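# Push loaded cart through self-closing door into taped bay

## Task

Move the loaded utility cart through the door that swings shut by itself and leave it in the yellow-taped zone, with all four wheels fully within the tape and none resting on the tape line. The cartons have to sit in the cart's top tray without anything overhanging its edges. At the end, release the cart and move the robot away from it. The robot must not topple or finish leaning, or the task fails. Nothing counts as achieved if it only stays that way because the robot is holding it.

## Robot and tools

Robot: a Hello Robot Stretch 4 with one arm. It has an omni-wheel base, a mast with a lift, a telescoping arm that reaches forward, a three-joint wrist (yaw, pitch, roll) and a two-finger gripper. It stands about 1.6 m tall, and the base rim lies within 0.23 m of the base origin. Cameras: head_camera (top of mast, looking forward and down; turn the base to aim it elsewhere), head_left_camera and head_right_camera (fisheyes beside it, looking more steeply down, showing the base and arm), and wrist_camera (behind the fingers, looking along them, fingertips near the bottom of its image). Loose objects may occasionally get a brief external shove.

Frames: the base frame sits on the floor under the base centre, with x forward, y left and z up. hand_pose is a point between the open fingertips, given in the base frame; with all wrist joints at zero its axes line up with the base frame. Its printed value may be a little off. The odometry frame is the base frame as it was at the scene's start.

execute_actions(actions, cameras): actions holds either one action or none. An empty list just reports the state and images. An action may contain "base", "joints" or both, plus optional "pace" and "contact_limits". Alternatively it can be {"end_of_arm": "enable_torque"} alone, which re-powers any wrist or gripper motor that switched itself off. The motions in one action begin together.
- base: exactly one relative move from where the base currently is. translate_m is a straight drive in metres, -2 to 2, forward positive. strafe_m is a sideways move in metres, -2 to 2, left positive. rotate_rad is a turn on the spot in radians, -3.2 to 3.2, counter-clockwise (left) positive.
- joints: absolute targets by name, not offsets. lift_m 0 to 1.2 m. arm_m 0 to 0.55 m of extension. wrist_yaw_rad -1.134 to 4.276 (0 forward, positive left, 3.14 stowed; above 3.4 the arm may block it). wrist_pitch_rad -1.117 to 4.259 (0 level, 1.57 pointing down). wrist_roll_rad -1.117 to 4.259 (positive turns clockwise when seen from behind the gripper). gripper_m -0.038 to 0.141 m, the fingertip gap; values below 0 squeeze the tips together. Joint targets outside their range are clipped and reported. Any other bad value or unknown key rejects the whole call.
- pace: "slow", "default", "fast" or "max". Base speed tops out at 0.1, 0.3, 0.4 or 0.6 m/s and turning at 1, 2, 3 or 4 rad/s respectively. A raised lift (above 0.2) lowers those caps.
- contact_limits: only {"arm_m": value}, from 0 (gentlest) to 0.75 (firmest); 0.5 if omitted.
- cameras: a list of camera names or "all"; null or omitted means all, [] means none.
To unfold the wrist at the start, send lift_m 0.4 together with wrist_yaw_rad 0.

wait(seconds 0 to 10) commands nothing new and returns state and images. zoom_image(camera, region [x0,y0,x1,y1] in pixels, at most 504x504, origin top-left) enlarges part of that camera's latest full image. read_manual(section "licences") only returns licence texts. finished_scene(scene) ends the scene, cannot be undone and reports whether the task succeeded. Call it only once the cart is parked, released and stable.

Reading results: base_status and joint_status say how each motion ended. done: the target was reached; for the base this only means the wheels turned that far. off_target: stopped short and may still be pushing. contact_stop_at_<key>: hit something, target dropped, and the lift, arm or wheels go slack. limit_stop_at_<name>: a built-in limit stopped it. limit_stop_at_tilt: leaning over 6 degrees; lift, arm and wheels go slack. limit_stop_at_own_body: self-collision guard. torque_fault: a wrist or gripper motor went limp; re-enable it. on_its_own covers things this call did not command, and "held at" there is the target, not the actual position. Parts left out of an action may still be driving toward older targets. If one call reports a stop, the later motion calls in the same reply are skipped.
lidar_m: 12 distances in 30-degree sectors, starting straight ahead and going counter-clockwise (4th left, 7th behind, 10th right). "-" means nothing seen or closer than 0.25 m. It misses glass, thin legs and much of what is behind the robot. wrist_depth_mm: a 7x7 grid of depths from top-left, 100 to 2000 mm. base_odometry counts wheel turns, so slip shows up as travel. If turned_by_wheels and turned_by_imu differ by over about 0.1 rad, the heading is off by roughly their difference. base_tilt is in degrees, forward and right positive, with a fixed bias of up to about 1.5. motor_effort is in percent of maximum, positive toward higher joint values, with the peak in brackets; wheel efforts are positive for a rightward turn. Gripper readings do not confirm a grasp; a firm squeeze shows as a clear change in gripper effort.

Cautions: grip by commanding a gap smaller than the object. Fingertips pressed on a surface can jam, so lift. Avoid driving or turning with over 1 kg held and arm_m above 0.2, especially at fast paces. Steady pushes or pulls with a high gripper or a high contact limit can tip the robot. Pressing the gripper into things can cause a torque fault. Gripper tilted up and rolled can trigger own-body stops. Avoid drops, slams, hard hits and forceful pushes, and never let the cart, cartons or robot fall.

Each tool is called after "Emit:" as name(argument=value, ...), one argument or row to a line, values as JSON.

## Session

I'll start by checking the robot's state and camera images.

Emit:
execute_actions(
  actions=[],
)

Scene clock: 0.00 s.
base_odometry: x=+0.000 y=+0.000 heading=+0.000 (m, m, rad; odometry frame)
turned_by_wheels: +0.000 (rad since the last result)
turned_by_imu: +0.000 (rad since the last result)
base_tilt: forward=-0.4 right=+0.9 (deg)
lidar_m: 0.65 0.69 1.05 1.29 1.52 1.83 1.78 1.06 0.78 0.74 0.79 0.70
base_status: not commanded
joint_positions: lift_m=+0.178 arm_m=+0.003 wrist_yaw_rad=+3.075 wrist_pitch_rad=-0.008 wrist_roll_rad=-0.004 gripper_m=+0.057
joint_status: not commanded
motor_effort: lift_m=+21 arm_m=+0 wrist_yaw_rad=+1 wrist_pitch_rad=-9 wrist_roll_rad=+0 gripper_m=-3 wheel_0=+0 wheel_1=+0 wheel_2=+0 (%)
hand_pose: x=-0.1084 y=+0.1065 z=+0.3590 quat_wxyz=(+0.033, +0.004, -0.002, +0.999) (m; base frame)
wrist_depth_mm: - 142 1921 1983 1983 1983 1921 / - 131 276 1983 1983 1983 1983 / 109 144 225 1983 1983 1921 1921 / 143 168 - 1983 1983 1983 1921 / 1255 1808 1983 - - 1921 1983 / 1138 1255 202 1308 195 1336 1366 / 854 809 917 - 931 904 931
pictures: head_camera, head_left_camera, head_right_camera, wrist_camera
Images, in order (width x height): head_camera 420x560, head_left_camera 420x672, head_right_camera 420x672, wrist_camera 616x392.

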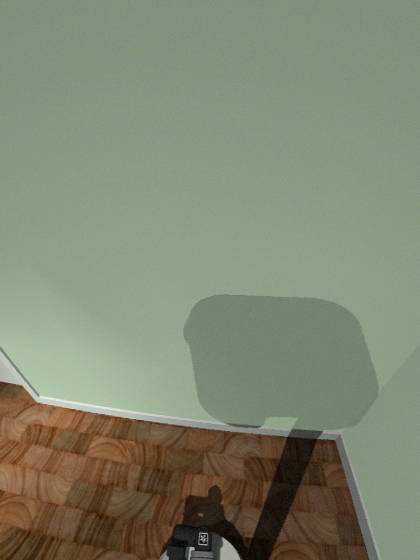

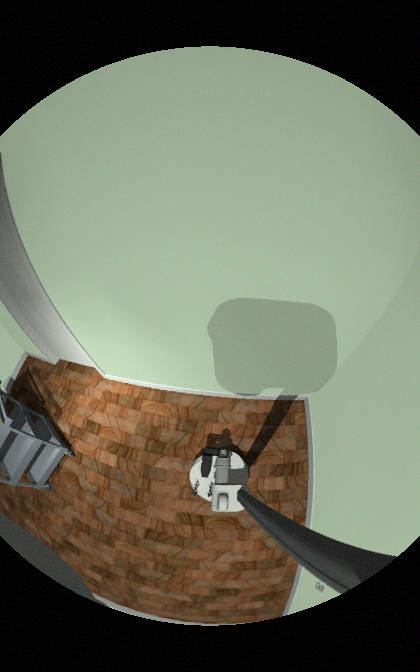

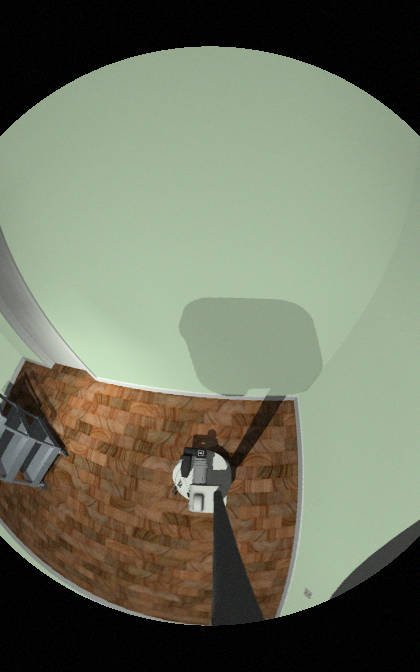

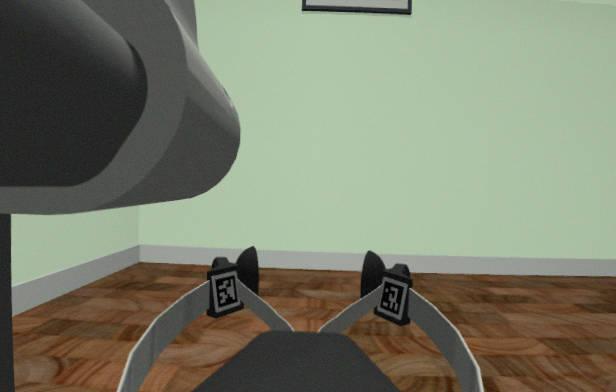

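Emit:
execute_actions(
  actions=[
    {"base": {"rotate_rad": 1.3}},
  ],
)

Scene clock: 3.73 s.
base_odometry: x=+0.000 y=+0.000 heading=+1.300 (m, m, rad; odometry frame)
turned_by_wheels: +1.300 (rad since the last result)
turned_by_imu: +1.300 (rad since the last result)
base_tilt: forward=-0.5 right=+0.8 (deg)
lidar_m: 1.35 1.25 2.01 1.80 1.43 0.88 0.74 0.76 0.77 0.68 0.65 0.79
base_status: done
joint_positions: lift_m=+0.178 arm_m=+0.003 wrist_yaw_rad=+3.075 wrist_pitch_rad=-0.008 wrist_roll_rad=-0.004 gripper_m=+0.057
joint_status: not commanded
motor_effort: lift_m=+20(20) arm_m=+0(0) wrist_yaw_rad=+1(0) wrist_pitch_rad=-9(8) wrist_roll_rad=+2(1) gripper_m=-2(2) wheel_0=-1(5) wheel_1=+0(7) wheel_2=-1(6) (%)
hand_pose: x=-0.1084 y=+0.1065 z=+0.3590 quat_wxyz=(+0.033, +0.004, -0.002, +0.999) (m; base frame)
wrist_depth_mm: - 142 904 946 1025 1078 1160 / - 131 277 960 1025 1078 1160 / 109 144 226 960 1025 1098 1160 / 143 167 904 960 1008 1098 1160 / 809 854 891 960 1008 1118 1160 / 809 854 202 960 195 1118 1182 / 798 820 878 - 960 917 946
pictures: head_camera, head_left_camera, head_right_camera, wrist_camera
camera_calibration (this result's frames):
wrist_camera: T_world_to_cam=[[0.0527993, 0.998368, 0.0217514, -0.105523], [0.0197847, 0.0207317, -0.999589, 0.406521], [-0.998409, 0.053208, -0.0186578, 0.122272], [0, 0, 0, 1]] pos_world=[0.119606, 0.0904172, 0.410931]
Images, in order (width x height): head_camera 420x560, head_left_camera 420x672, head_right_camera 420x672, wrist_camera 616x392.

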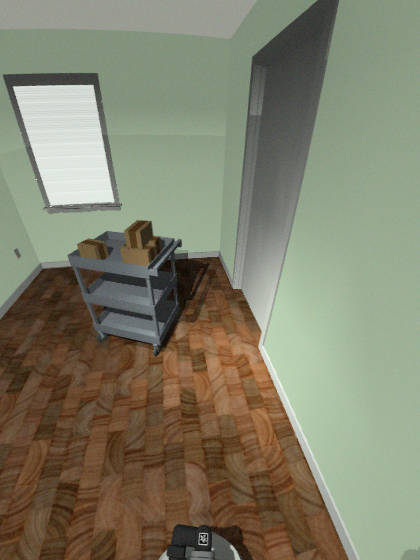

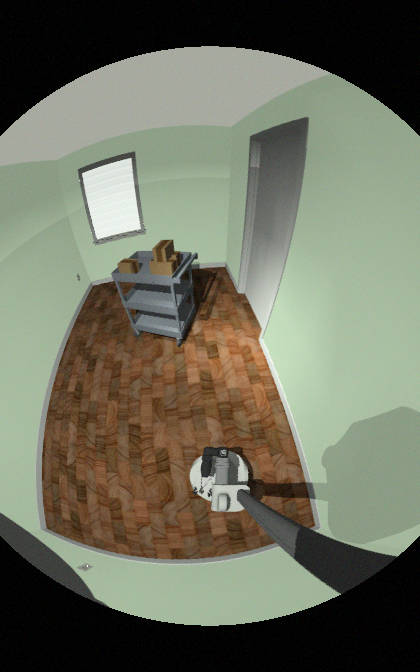

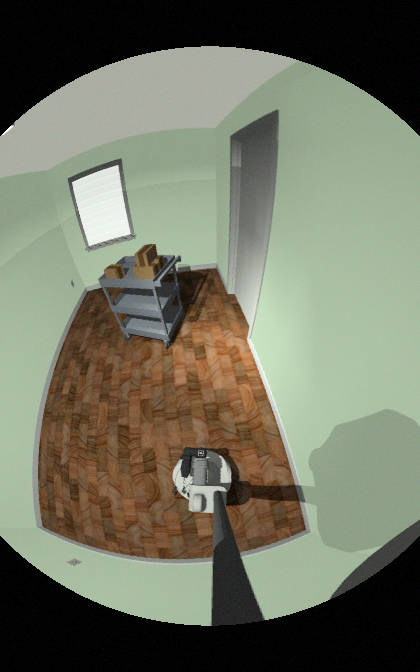

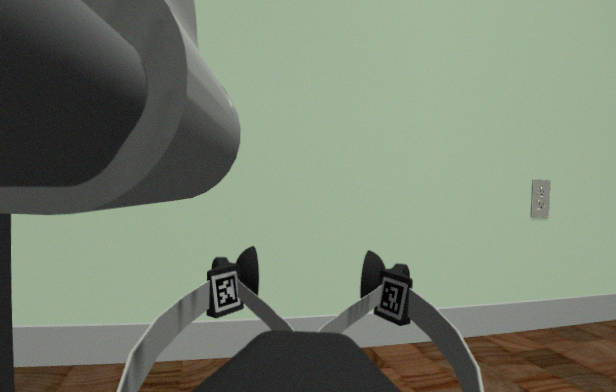

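Emit:
zoom_image(
  camera="head_camera",
  region=[40, 190, 300, 380],
)

Emit:
zoom_image(
  camera="head_camera",
  region=[200, 0, 360, 360],
)

Region (40, 190, 300, 380) of head_camera's 420x560 image, scaled by 1.938, with more detail than that image has; it fills the top 368 rows of this view, and the rest is white.

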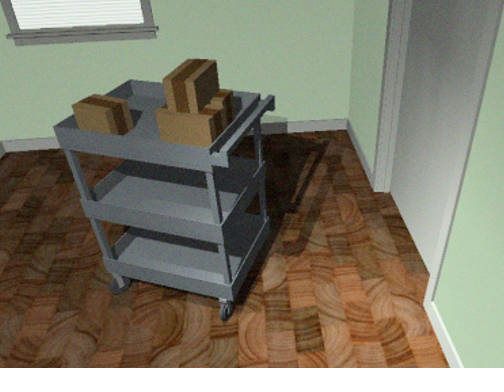

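Region (200, 0, 360, 360) of head_camera's 420x560 image, scaled by 1.400, with more detail than that image has.

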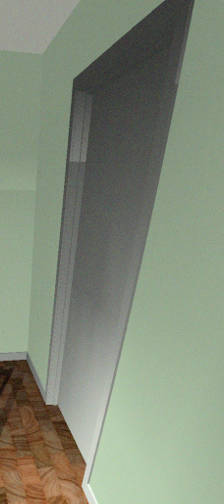

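Emit:
execute_actions(
  actions=[
    {"base": {"translate_m": 0.9}, "pace": "fast"},
  ],
)

Scene clock: 49.97 s.
base_odometry: x=+0.241 y=+0.867 heading=+1.300 (m, m, rad; odometry frame)
turned_by_wheels: +0.000 (rad since the last result)
turned_by_imu: -0.009 (rad since the last result)
base_tilt: forward=-0.6 right=+0.8 (deg)
lidar_m: 1.30 0.49 0.47 2.00 2.00 1.89 1.64 0.94 0.56 0.49 0.47 0.56
base_status: done
joint_positions: lift_m=+0.178 arm_m=+0.003 wrist_yaw_rad=+3.075 wrist_pitch_rad=-0.008 wrist_roll_rad=-0.004 gripper_m=+0.057
joint_status: not commanded
motor_effort: lift_m=+21(21) arm_m=+0(0) wrist_yaw_rad=+0(1) wrist_pitch_rad=-8(8) wrist_roll_rad=+0(1) gripper_m=-1(2) wheel_0=+0(6) wheel_1=-1(6) wheel_2=-1(10) (%)
hand_pose: x=-0.1084 y=+0.1065 z=+0.3590 quat_wxyz=(+0.033, +0.004, -0.002, +0.999) (m; base frame)
wrist_depth_mm: - 143 1808 1863 1921 - - / - 131 277 1863 1983 - - / 109 144 225 1921 - - - / 143 168 1808 1921 - - - / 1430 1708 1808 1863 1983 - - / 1182 1205 202 1336 195 1397 1366 / 854 809 917 - 931 917 931
pictures: head_camera, head_left_camera, head_right_camera, wrist_camera
camera_calibration (this result's frames):
wrist_camera: T_world_to_cam=[[0.0527969, 0.998368, 0.0217513, -0.105523], [0.0197847, 0.0207316, -0.999589, 0.406521], [-0.998409, 0.0532056, -0.0186578, 0.122272], [0, 0, 0, 1]] pos_world=[0.119606, 0.0904171, 0.410931]
Images, in order (width x height): head_camera 420x560, head_left_camera 420x672, head_right_camera 420x672, wrist_camera 616x392.

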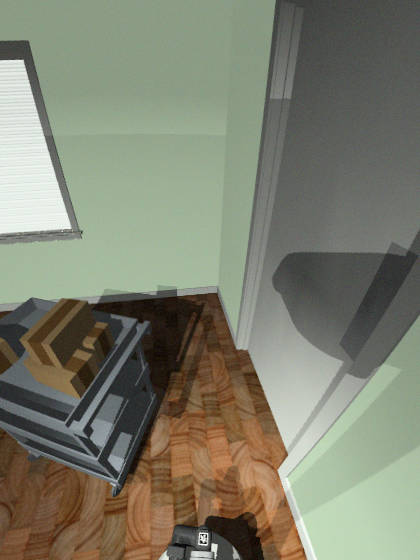

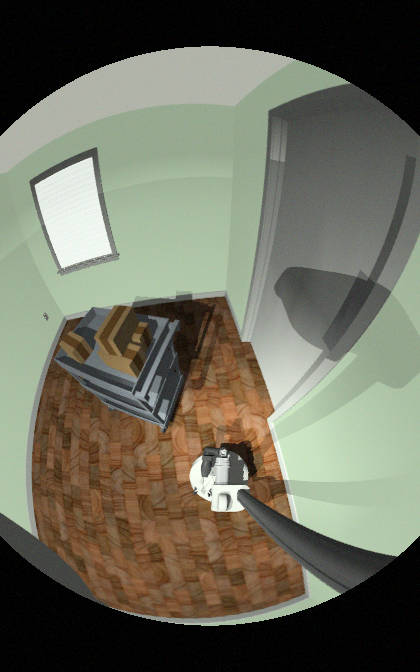

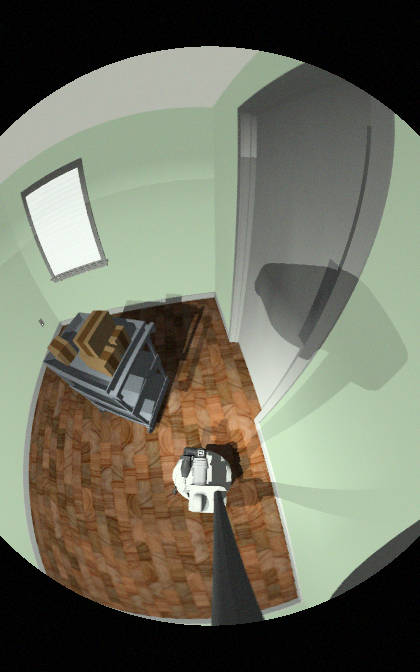

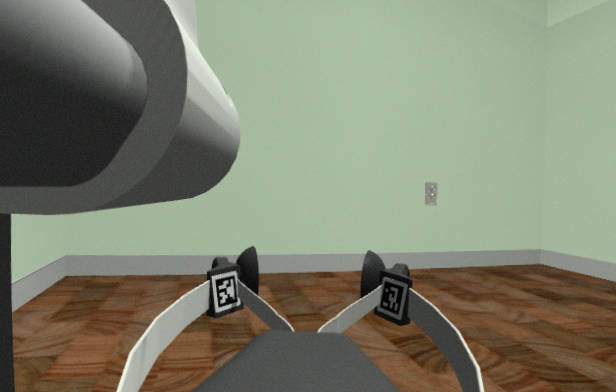

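Emit:
zoom_image(
  camera="head_camera",
  region=[0, 280, 220, 520],
)

Emit:
zoom_image(
  camera="head_left_camera",
  region=[40, 280, 220, 450],
)

Emit:
zoom_image(
  camera="head_camera",
  region=[220, 200, 420, 500],
)

Region (0, 280, 220, 520) of head_camera's 420x560 image, scaled by 2.100, with more detail than that image has; it fills the left 462 columns of this view, and the rest is white.

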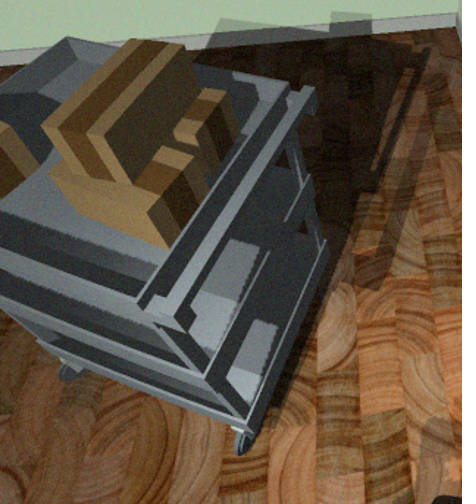

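Region (40, 280, 220, 450) of head_left_camera's 420x672 image, scaled by 2.800, with more detail than that image has.

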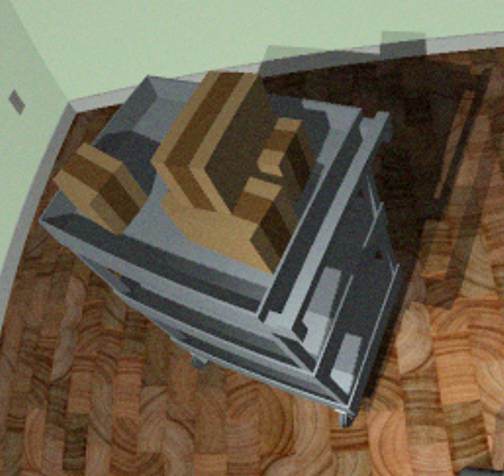

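Region (220, 200, 420, 500) of head_camera's 420x560 image, scaled by 1.680, with more detail than that image has.

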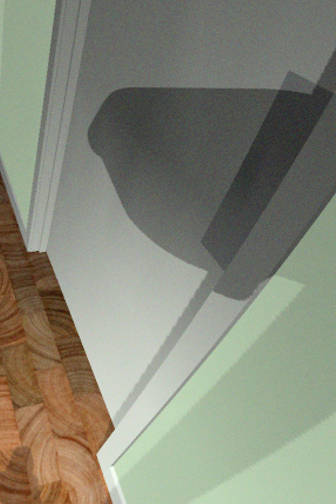

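Emit:
execute_actions(
  actions=[
    {"base": {"translate_m": 0.70}},
  ],
  cameras=[],
)

Emit:
execute_actions(
  actions=[
    {"base": {"rotate_rad": -1.35}},
  ],
)

Scene clock: 104.70 s.
base_odometry: x=+0.428 y=+1.542 heading=+1.300 (m, m, rad; odometry frame)
turned_by_wheels: +0.000 (rad since the last result)
turned_by_imu: -0.008 (rad since the last result)
base_tilt: forward=-0.5 right=+0.7 (deg)
lidar_m: 0.74 1.41 0.28 0.26 0.31 0.51 2.31 0.66 0.42 0.38 0.41 0.52
base_status: done
joint_positions: lift_m=+0.178 arm_m=+0.003 wrist_yaw_rad=+3.075 wrist_pitch_rad=-0.008 wrist_roll_rad=-0.004 gripper_m=+0.057
joint_status: not commanded
motor_effort: lift_m=+20(20) arm_m=+0(0) wrist_yaw_rad=-1(1) wrist_pitch_rad=-8(8) wrist_roll_rad=-1(0) gripper_m=+1(3) wheel_0=-1(5) wheel_1=-1(4) wheel_2=+0(6) (%)
hand_pose: x=-0.1084 y=+0.1065 z=+0.3590 quat_wxyz=(+0.033, +0.004, -0.002, +0.999) (m; base frame)
wrist_depth_mm: - 143 - - - - - / - 131 277 - - - 477 / 109 143 226 - - - 455 / 143 168 - - - - - / 1078 1921 - - - - - / 1008 1229 202 1336 195 1366 1138 / 842 798 931 - 946 904 462
pictures: none
No camera images: the call's "cameras" was empty. Leave "cameras" out to get every camera's image.

Scene clock: 106.63 s.
base_odometry: x=+0.428 y=+1.542 heading=-0.050 (m, m, rad; odometry frame)
turned_by_wheels: -1.350 (rad since the last result)
turned_by_imu: -1.352 (rad since the last result)
base_tilt: forward=-0.4 right=+0.6 (deg)
lidar_m: 0.38 0.43 0.62 1.39 1.44 0.25 0.27 0.36 2.42 1.39 0.48 0.42
base_status: done
joint_positions: lift_m=+0.178 arm_m=+0.003 wrist_yaw_rad=+3.075 wrist_pitch_rad=-0.008 wrist_roll_rad=-0.004 gripper_m=+0.057
joint_status: not commanded
motor_effort: lift_m=+20(21) arm_m=+0(0) wrist_yaw_rad=+1(1) wrist_pitch_rad=-9(9) wrist_roll_rad=+0(0) gripper_m=-3(1) wheel_0=+1(5) wheel_1=+0(6) wheel_2=-1(7) (%)
hand_pose: x=-0.1083 y=+0.1065 z=+0.3590 quat_wxyz=(+0.033, +0.004, -0.002, +0.999) (m; base frame)
wrist_depth_mm: - 143 842 878 891 - 1921 / - 131 277 455 - - 1863 / 109 144 226 459 750 - 1921 / 143 168 - - - - 1921 / - - - 1138 - - 1863 / 1098 603 203 707 195 1366 1397 / 809 530 500 - 904 904 931
pictures: head_camera, head_left_camera, head_right_camera, wrist_camera
camera_calibration (this result's frames):
wrist_camera: T_world_to_cam=[[0.0527974, 0.998368, 0.0217518, -0.105523], [0.0197848, 0.0207321, -0.999589, 0.406521], [-0.998409, 0.0532061, -0.0186579, 0.122276], [0, 0, 0, 1]] pos_world=[0.11961, 0.0904171, 0.410931]
Images, in order (width x height): head_camera 420x560, head_left_camera 420x672, head_right_camera 420x672, wrist_camera 616x392.

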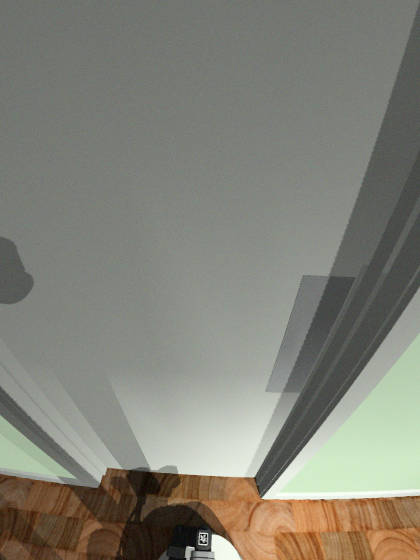

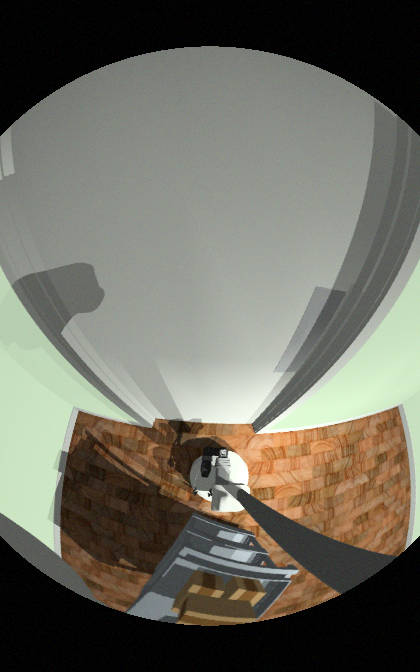

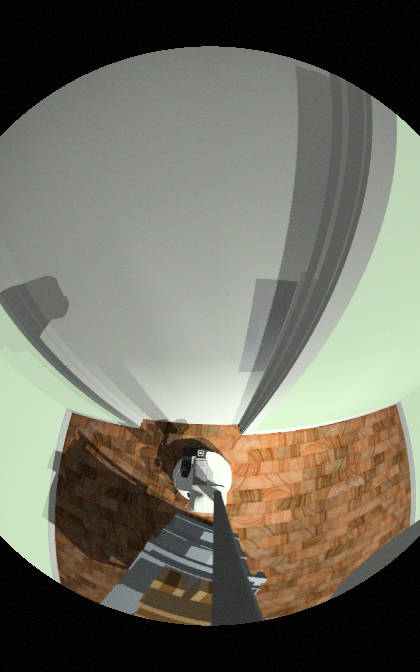

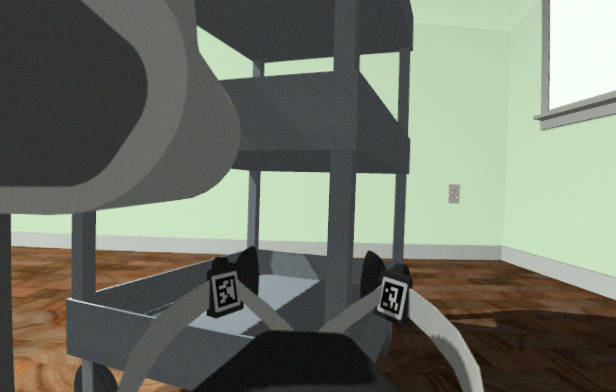

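Emit:
execute_actions(
  actions=[
    {"base": {"translate_m": 0.13}},
  ],
  cameras=[],
)

Emit:
execute_actions(
  actions=[
    {"base": {"strafe_m": 0.08}},
  ],
  cameras=[],
)

Emit:
execute_actions(
  actions=[
    {"base": {"translate_m": 0.3}, "pace": "slow"},
  ],
)

Scene clock: 125.97 s.
base_odometry: x=+0.558 y=+1.535 heading=-0.050 (m, m, rad; odometry frame)
turned_by_wheels: +0.000 (rad since the last result)
turned_by_imu: -0.003 (rad since the last result)
base_tilt: forward=-0.5 right=+0.7 (deg)
lidar_m: 0.27 0.28 0.43 0.89 1.43 0.40 0.39 0.49 2.41 0.92 0.32 0.30
base_status: done
joint_positions: lift_m=+0.178 arm_m=+0.003 wrist_yaw_rad=+3.075 wrist_pitch_rad=-0.008 wrist_roll_rad=-0.004 gripper_m=+0.057
joint_status: not commanded
motor_effort: lift_m=+20(20) arm_m=+0(0) wrist_yaw_rad=+1(1) wrist_pitch_rad=-8(8) wrist_roll_rad=+0(0) gripper_m=-3(3) wheel_0=+0(6) wheel_1=+0(6) wheel_2=+0(8) (%)
hand_pose: x=-0.1083 y=+0.1065 z=+0.3590 quat_wxyz=(+0.033, +0.004, -0.002, +0.999) (m; base frame)
wrist_depth_mm: - 142 842 820 1060 - 1921 / - 131 277 1229 - - 1921 / 109 144 225 591 - - 1921 / 143 168 - - - - 1983 / - - 1281 1229 - - 1863 / 1160 707 202 585 195 1397 1366 / 866 759 809 - 931 917 960
pictures: none
No camera images: the call's "cameras" was empty. Leave "cameras" out to get every camera's image.

Scene clock: 127.30 s.
base_odometry: x=+0.562 y=+1.615 heading=-0.050 (m, m, rad; odometry frame)
turned_by_wheels: +0.000 (rad since the last result)
turned_by_imu: -0.001 (rad since the last result)
base_tilt: forward=-0.5 right=+0.8 (deg)
lidar_m: 0.27 0.28 0.42 0.88 1.37 0.66 0.37 0.48 2.50 0.87 0.39 0.28
base_status: done
joint_positions: lift_m=+0.178 arm_m=+0.003 wrist_yaw_rad=+3.075 wrist_pitch_rad=-0.008 wrist_roll_rad=-0.004 gripper_m=+0.057
joint_status: not commanded
motor_effort: lift_m=+20(21) arm_m=+0(0) wrist_yaw_rad=+1(1) wrist_pitch_rad=-9(8) wrist_roll_rad=+1(0) gripper_m=-6(2) wheel_0=+0(7) wheel_1=+0(6) wheel_2=-1(1) (%)
hand_pose: x=-0.1083 y=+0.1065 z=+0.3590 quat_wxyz=(+0.033, +0.004, -0.002, +0.999) (m; base frame)
wrist_depth_mm: - 142 842 878 - - 1808 / - 131 278 - - - 1708 / 109 144 225 647 - - 1756 / 143 168 - - - - 1756 / 1808 - 1205 1160 - - 1756 / 1078 668 202 683 195 1366 1397 / 809 750 609 - 931 904 960
pictures: none
No camera images: the call's "cameras" was empty. Leave "cameras" out to get every camera's image.

Scene clock: 131.57 s.
base_odometry: x=+0.861 y=+1.600 heading=-0.050 (m, m, rad; odometry frame)
turned_by_wheels: +0.000 (rad since the last result)
turned_by_imu: +0.000 (rad since the last result)
base_tilt: forward=-0.6 right=+0.8 (deg)
lidar_m: 0.25 - 0.25 0.32 1.37 1.89 0.68 0.82 2.59 0.33 2.49 0.28
base_status: done
joint_positions: lift_m=+0.178 arm_m=+0.003 wrist_yaw_rad=+3.077 wrist_pitch_rad=-0.008 wrist_roll_rad=-0.004 gripper_m=+0.057
joint_status: not commanded
motor_effort: lift_m=+20(20) arm_m=+0(0) wrist_yaw_rad=-7(16) wrist_pitch_rad=-8(9) wrist_roll_rad=+1(1) gripper_m=+2(3) wheel_0=+2(9) wheel_1=+2(8) wheel_2=-2(12) (%)
hand_pose: x=-0.1086 y=+0.1058 z=+0.3590 quat_wxyz=(+0.032, +0.004, -0.002, +0.999) (m; base frame)
wrist_depth_mm: - 143 904 1025 - - 1808 / - 129 273 1366 - - 1708 / 108 144 221 1078 - - 1808 / 143 166 - - - - 1756 / - 1708 1281 1397 - - 1756 / 1182 1078 202 1078 195 1397 1397 / 842 798 931 - 946 917 946
pictures: head_camera, head_left_camera, head_right_camera, wrist_camera
camera_calibration (this result's frames):
wrist_camera: T_world_to_cam=[[0.0502491, 0.9985, 0.0217523, -0.105081], [0.0196992, 0.0207846, -0.99959, 0.40655], [-0.998542, 0.050657, -0.0186252, 0.122288], [0, 0, 0, 1]] pos_world=[0.119381, 0.0902787, 0.410946]
Images, in order (width x height): head_camera 420x560, head_left_camera 420x672, head_right_camera 420x672, wrist_camera 616x392.

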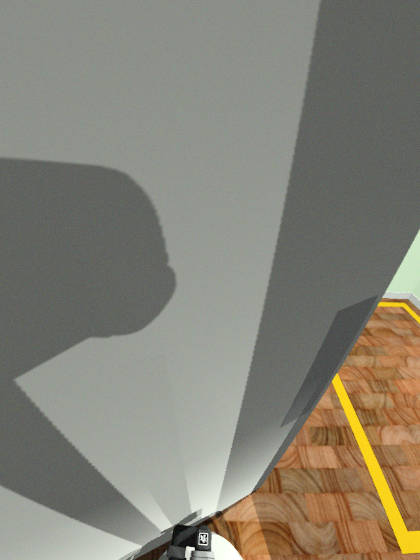

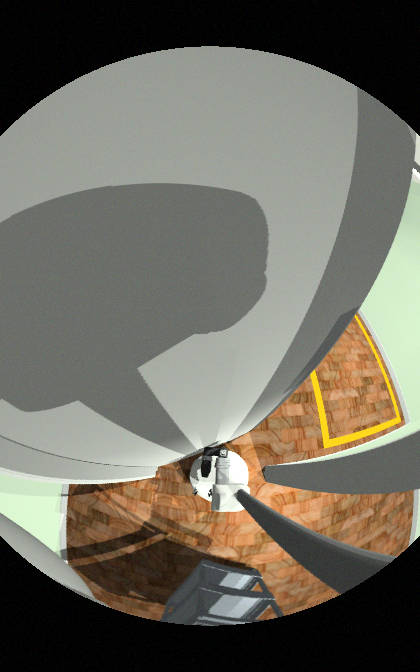

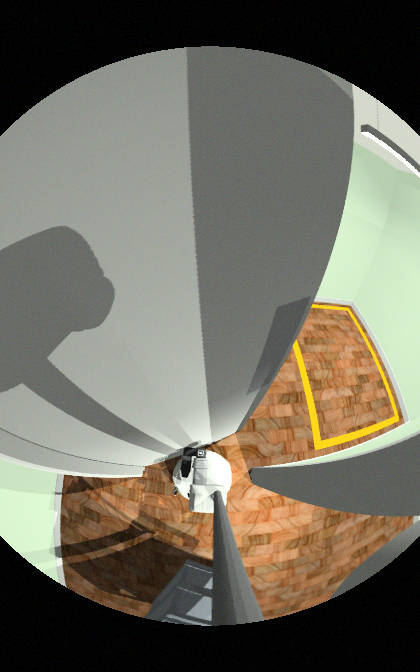

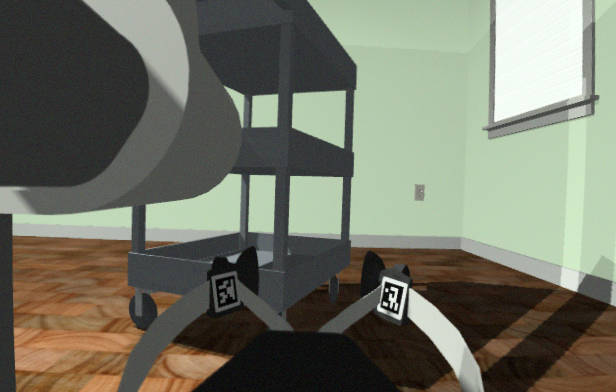

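Emit:
zoom_image(
  camera="head_right_camera",
  region=[230, 270, 420, 490],
)

Region (230, 270, 420, 490) of head_right_camera's 420x672 image, scaled by 2.291, with more detail than that image has; it fills the left 435 columns of this view, and the rest is white.

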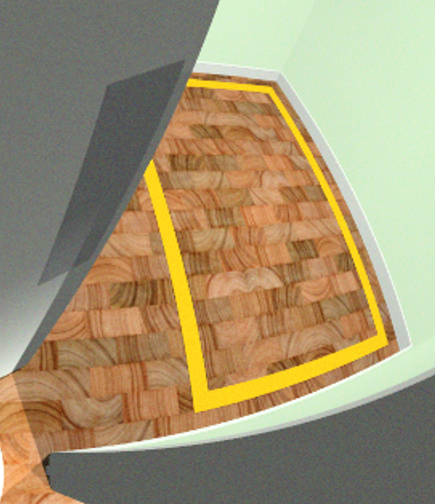

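Emit:
zoom_image(
  camera="wrist_camera",
  region=[110, 220, 370, 340],
)

Region (110, 220, 370, 340) of wrist_camera's 616x392 image, scaled by 1.938; it fills the top 233 rows of this view, and the rest is white.

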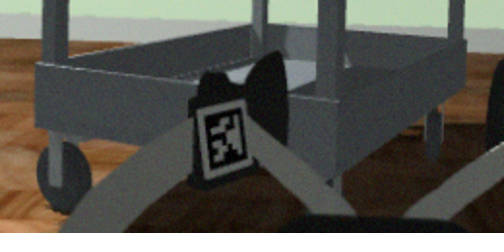

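Emit:
execute_actions(
  actions=[
    {"base": {"rotate_rad": -2.95}, "joints": {"lift_m": 0.64}},
  ],
)

Scene clock: 197.00 s.
base_odometry: x=+0.861 y=+1.600 heading=-3.000 (m, m, rad; odometry frame)
turned_by_wheels: -2.950 (rad since the last result)
turned_by_imu: -2.953 (rad since the last result)
base_tilt: forward=-0.6 right=+0.8 (deg)
lidar_m: 0.68 2.83 0.34 0.31 0.39 0.25 - - 0.25 0.45 1.48 0.65
base_status: done
joint_positions: lift_m=+0.640 arm_m=+0.003 wrist_yaw_rad=+3.075 wrist_pitch_rad=-0.008 wrist_roll_rad=-0.004 gripper_m=+0.057
joint_status: all done
motor_effort: lift_m=+23(25) arm_m=+0(0) wrist_yaw_rad=-1(8) wrist_pitch_rad=-8(9) wrist_roll_rad=+0(0) gripper_m=-2(2) wheel_0=-2(10) wheel_1=-1(17) wheel_2=+4(8) (%)
hand_pose: x=-0.1083 y=+0.1065 z=+0.8204 quat_wxyz=(+0.033, +0.004, -0.002, +0.999) (m; base frame)
wrist_depth_mm: - 143 336 355 379 404 - / - 131 277 357 377 404 - / 109 144 225 357 382 410 - / 143 168 338 359 382 413 - / 306 322 336 362 387 415 - / 304 322 202 359 195 415 - / 307 317 340 - 392 418 -
pictures: head_camera, head_left_camera, head_right_camera, wrist_camera
camera_calibration (this result's frames):
wrist_camera: T_world_to_cam=[[0.0528148, 0.998367, 0.0217531, -0.115564], [0.0197747, 0.0207336, -0.999589, 0.867746], [-0.998409, 0.0532233, -0.0186473, 0.130889], [0, 0, 0, 1]] pos_world=[0.119625, 0.0904179, 0.872344]
Images, in order (width x height): head_camera 420x560, head_left_camera 420x672, head_right_camera 420x672, wrist_camera 616x392.

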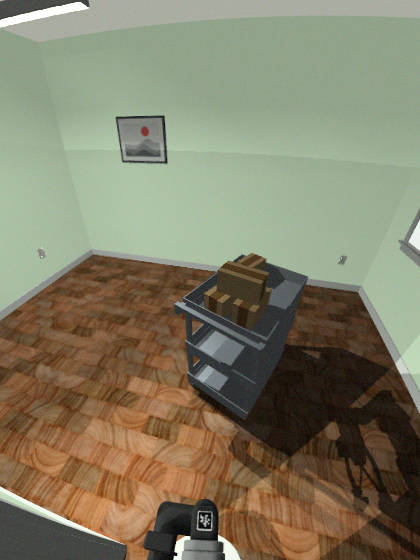

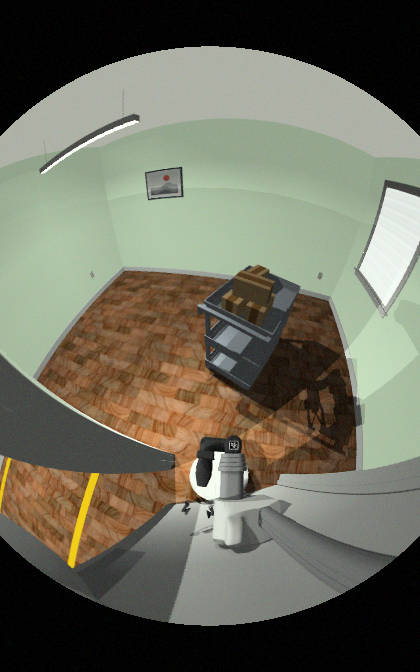

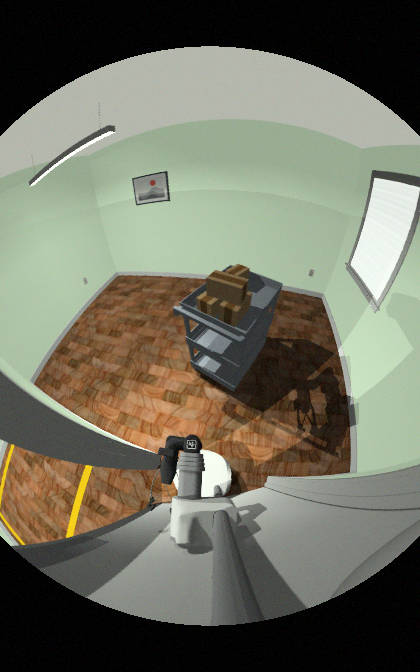

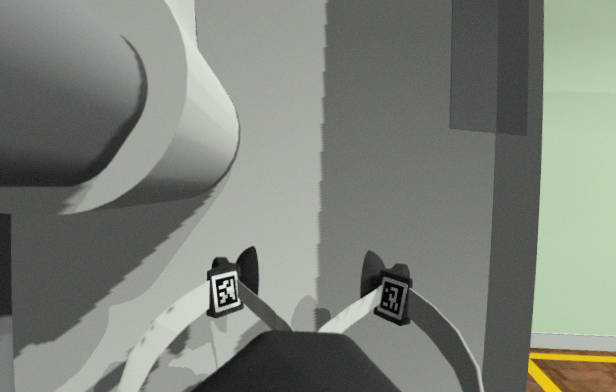

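Emit:
execute_actions(
  actions=[
    {"joints": {"arm_m": 0.13}, "pace": "fast"},
  ],
  cameras=[],
)

Emit:
execute_actions(
  actions=[
    {"joints": {"wrist_yaw_rad": 0.0, "wrist_roll_rad": 1.57, "gripper_m": 0.12, "wrist_pitch_rad": 0.0}},
  ],
)

Scene clock: 207.93 s.
base_odometry: x=+0.861 y=+1.600 heading=-3.000 (m, m, rad; odometry frame)
turned_by_wheels: +0.000 (rad since the last result)
turned_by_imu: -0.001 (rad since the last result)
base_tilt: forward=-0.8 right=+0.6 (deg)
lidar_m: 0.68 2.80 0.35 0.34 0.36 0.25 - - 0.25 0.44 1.45 0.67
base_status: not commanded
joint_positions: lift_m=+0.640 arm_m=+0.128 wrist_yaw_rad=+3.074 wrist_pitch_rad=-0.008 wrist_roll_rad=-0.004 gripper_m=+0.057
joint_status: all done
motor_effort: lift_m=+23(23) arm_m=+9(9) wrist_yaw_rad=+1(1) wrist_pitch_rad=-9(9) wrist_roll_rad=+0(1) gripper_m=-4(3) wheel_0=-2(2) wheel_1=+0(1) wheel_2=+4(4) (%)
hand_pose: x=+0.0173 y=+0.1066 z=+0.8204 quat_wxyz=(+0.034, +0.004, -0.002, +0.999) (m; base frame)
wrist_depth_mm: - 125 455 480 512 554 - / - 122 277 488 521 554 - / 118 133 270 488 517 559 - / 124 267 452 488 517 559 - / 298 436 452 488 521 - - / 298 436 202 488 195 - - / 301 387 462 - 530 1808 -
pictures: none
No camera images: the call's "cameras" was empty. Leave "cameras" out to get every camera's image.

Scene clock: 210.30 s.
base_odometry: x=+0.861 y=+1.600 heading=-3.000 (m, m, rad; odometry frame)
turned_by_wheels: +0.000 (rad since the last result)
turned_by_imu: -0.001 (rad since the last result)
base_tilt: forward=-0.5 right=+0.8 (deg)
lidar_m: 0.66 2.85 0.34 0.33 0.39 0.25 - - 0.25 0.42 1.47 0.66
base_status: not commanded
joint_positions: lift_m=+0.640 arm_m=+0.128 wrist_yaw_rad=+0.000 wrist_pitch_rad=+0.002 wrist_roll_rad=+1.569 gripper_m=+0.120
joint_status: all done
motor_effort: lift_m=+23(23) arm_m=+9(9) wrist_yaw_rad=-1(3) wrist_pitch_rad=-8(7) wrist_roll_rad=+3(6) gripper_m=+0(2) wheel_0=-2(2) wheel_1=-1(0) wheel_2=+4(4) (%)
hand_pose: x=+0.5878 y=-0.0873 z=+0.8174 quat_wxyz=(+0.708, +0.707, +0.001, -0.001) (m; base frame)
wrist_depth_mm: - - - 676 - 750 831 / - - - 375 991 707 473 / - - 521 312 1078 647 488 / - - 539 410 - 750 512 / - - 580 455 - 683 452 / - - - 488 - 521 525 / - - - - - 603 621
pictures: head_camera, head_left_camera, head_right_camera, wrist_camera
camera_calibration (this result's frames):
wrist_camera: T_world_to_cam=[[0.0122487, -0.0191985, -0.999741, 0.811228], [-0.027004, 0.999445, -0.0195237, 0.166873], [0.99956, 0.0272361, 0.0117235, -0.365351], [0, 0, 0, 1]] pos_world=[0.35976, -0.141256, 0.818559]
Images, in order (width x height): head_camera 420x560, head_left_camera 420x672, head_right_camera 420x672, wrist_camera 616x392.

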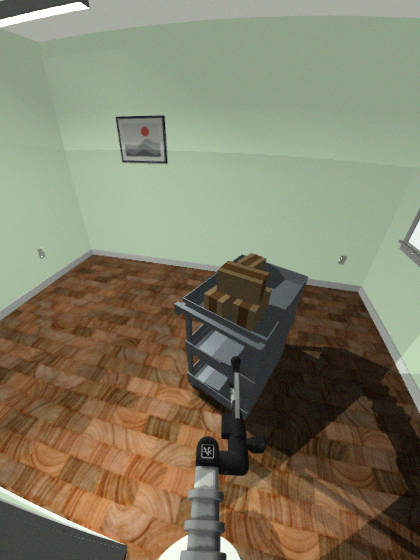

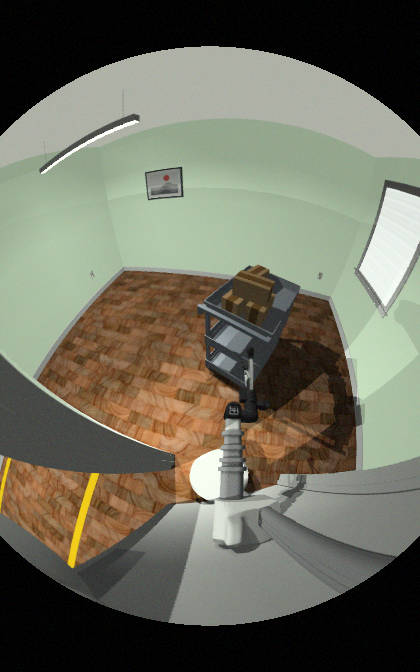

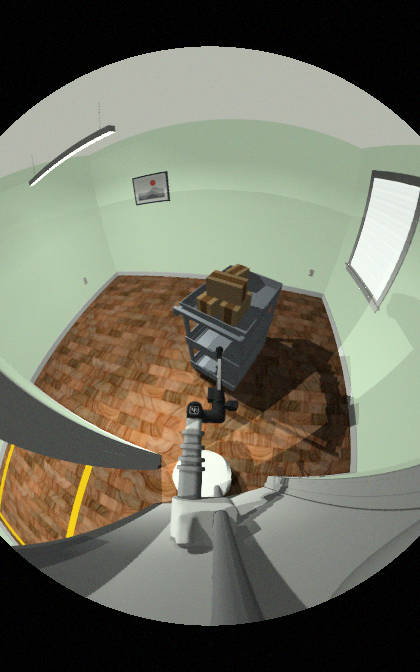

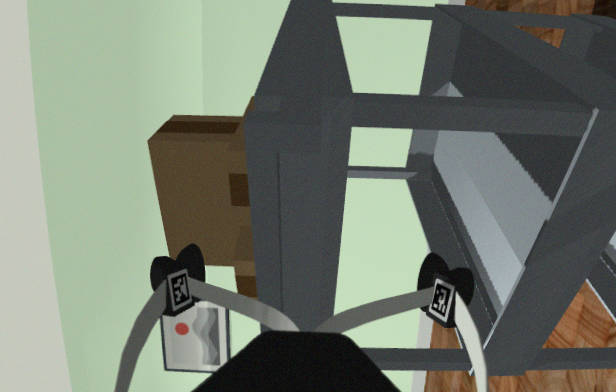

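Emit:
zoom_image(
  camera="wrist_camera",
  region=[180, 60, 420, 340],
)

Region (180, 60, 420, 340) of wrist_camera's 616x392 image, scaled by 1.800; it fills the left 432 columns of this view, and the rest is white.

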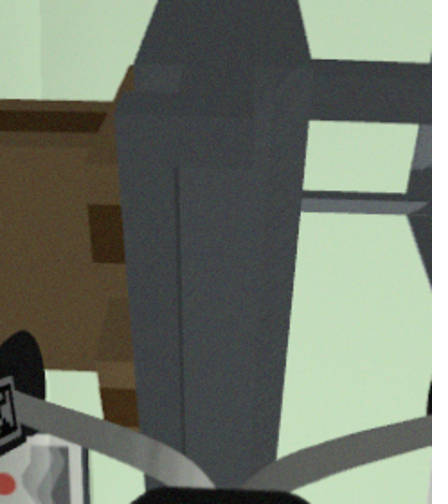

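Emit:
execute_actions(
  actions=[
    {"base": {"rotate_rad": 0.07}, "joints": {"lift_m": 0.68, "arm_m": 0.24, "gripper_m": 0.10}},
  ],
)

Scene clock: 246.77 s.
base_odometry: x=+0.861 y=+1.600 heading=-2.930 (m, m, rad; odometry frame)
turned_by_wheels: +0.070 (rad since the last result)
turned_by_imu: +0.069 (rad since the last result)
base_tilt: forward=-0.7 right=+0.6 (deg)
lidar_m: 0.69 2.80 0.33 0.34 0.34 0.25 - 0.25 0.25 0.45 1.52 0.64
base_status: done
joint_positions: lift_m=+0.680 arm_m=+0.238 wrist_yaw_rad=+0.000 wrist_pitch_rad=+0.002 wrist_roll_rad=+1.570 gripper_m=+0.100
joint_status: all done
motor_effort: lift_m=+23(24) arm_m=+10(13) wrist_yaw_rad=+0(1) wrist_pitch_rad=-8(8) wrist_roll_rad=+2(3) gripper_m=+2(1) wheel_0=-2(6) wheel_1=-1(7) wheel_2=+3(5) (%)
hand_pose: x=+0.6977 y=-0.0874 z=+0.8574 quat_wxyz=(+0.708, +0.707, +0.001, -0.001) (m; base frame)
wrist_depth_mm: 1983 - 1921 187 186 778 559 / - - 392 209 265 854 569 / - - 427 286 298 842 574 / - - 469 320 342 778 569 / - - 496 359 389 707 564 / - - - 327 224 1708 559 / - - - - 500 500 1118
pictures: head_camera, head_left_camera, head_right_camera, wrist_camera
camera_calibration (this result's frames):
wrist_camera: T_world_to_cam=[[0.0122584, -0.0191511, -0.999741, 0.849891], [-0.0268719, 0.999449, -0.019475, 0.170527], [0.999564, 0.0271037, 0.011737, -0.475694], [0, 0, 0, 1]] pos_world=[0.469651, -0.141264, 0.858575]
Images, in order (width x height): head_camera 420x560, head_left_camera 420x672, head_right_camera 420x672, wrist_camera 616x392.

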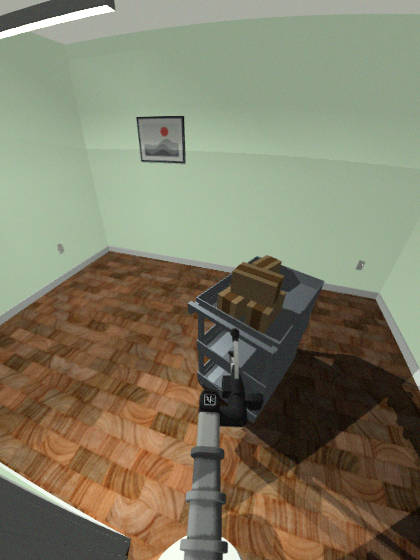

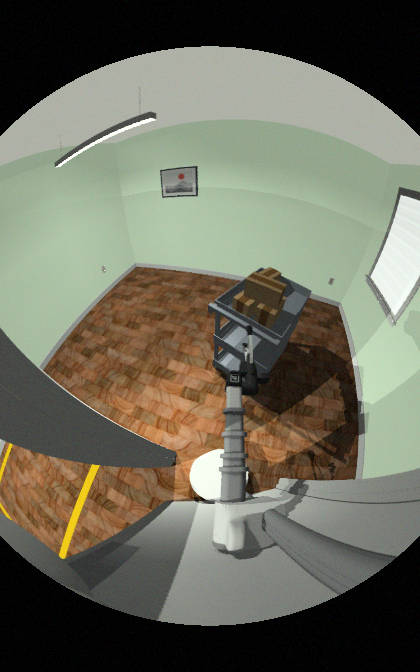

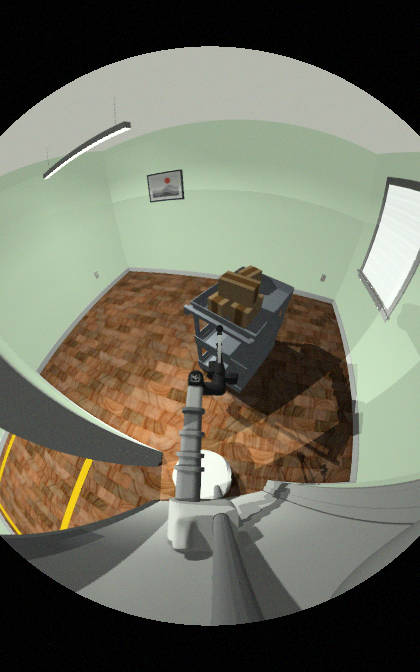

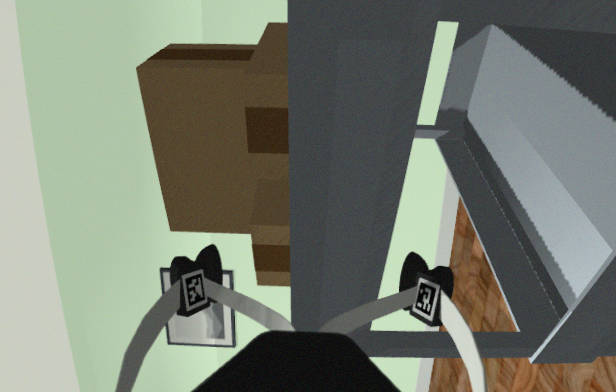

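Emit:
execute_actions(
  actions=[
    {"joints": {"arm_m": 0.315, "gripper_m": 0.07}},
  ],
)

Scene clock: 255.77 s.
base_odometry: x=+0.861 y=+1.600 heading=-2.930 (m, m, rad; odometry frame)
turned_by_wheels: +0.000 (rad since the last result)
turned_by_imu: -0.001 (rad since the last result)
base_tilt: forward=-0.4 right=+0.7 (deg)
lidar_m: 0.72 2.81 0.32 0.34 0.34 0.25 - 0.25 0.25 0.45 1.55 0.64
base_status: not commanded
joint_positions: lift_m=+0.680 arm_m=+0.313 wrist_yaw_rad=+0.000 wrist_pitch_rad=+0.002 wrist_roll_rad=+1.570 gripper_m=+0.070
joint_status: all done
motor_effort: lift_m=+23(23) arm_m=+10(13) wrist_yaw_rad=+1(1) wrist_pitch_rad=-9(8) wrist_roll_rad=+2(2) gripper_m=+0(4) wheel_0=-3(2) wheel_1=-1(1) wheel_2=+3(3) (%)
hand_pose: x=+0.7727 y=-0.0874 z=+0.8574 quat_wxyz=(+0.708, +0.707, +0.001, -0.001) (m; base frame)
wrist_depth_mm: 1921 347 330 127 184 707 585 / 1983 327 315 142 202 778 574 / - 364 349 158 222 798 574 / - - 384 177 250 741 569 / - - 415 206 282 1863 564 / - - 200 227 198 1708 517 / - - - - 427 427 445
pictures: head_camera, head_left_camera, head_right_camera, wrist_camera
camera_calibration (this result's frames):
wrist_camera: T_world_to_cam=[[0.0122592, -0.0191463, -0.999742, 0.848971], [-0.0268694, 0.999449, -0.0194702, 0.172537], [0.999564, 0.0271012, 0.011738, -0.550683], [0, 0, 0, 1]] pos_world=[0.544671, -0.141264, 0.858575]
Images, in order (width x height): head_camera 420x560, head_left_camera 420x672, head_right_camera 420x672, wrist_camera 616x392.

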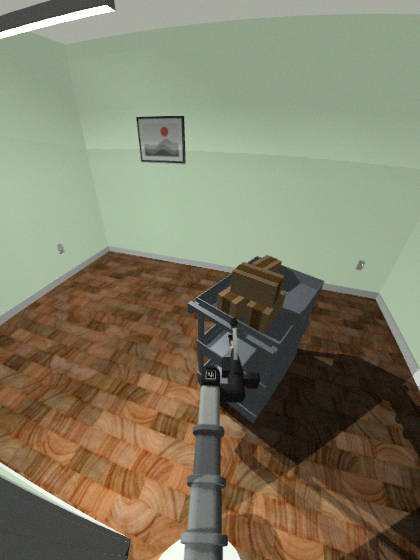

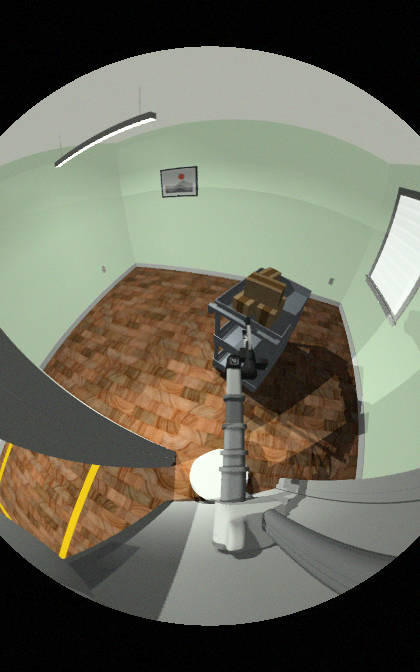

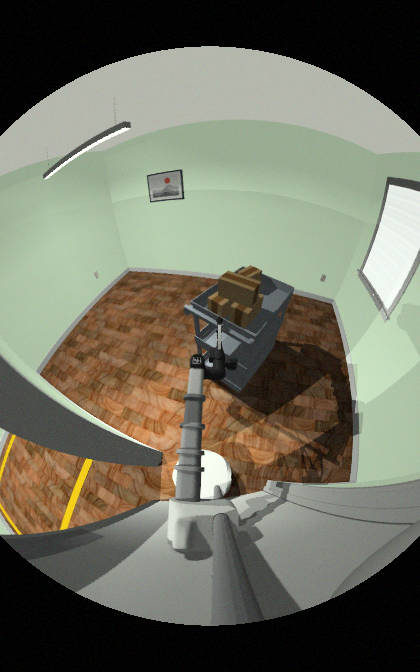

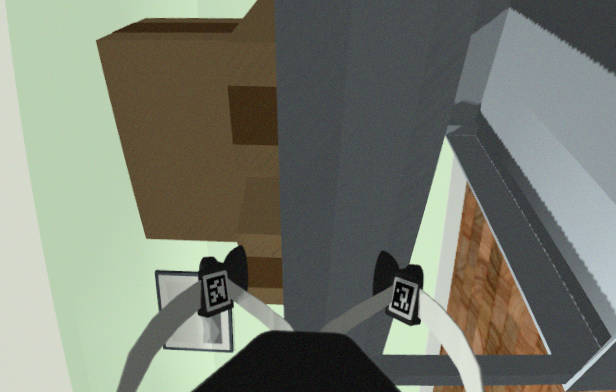

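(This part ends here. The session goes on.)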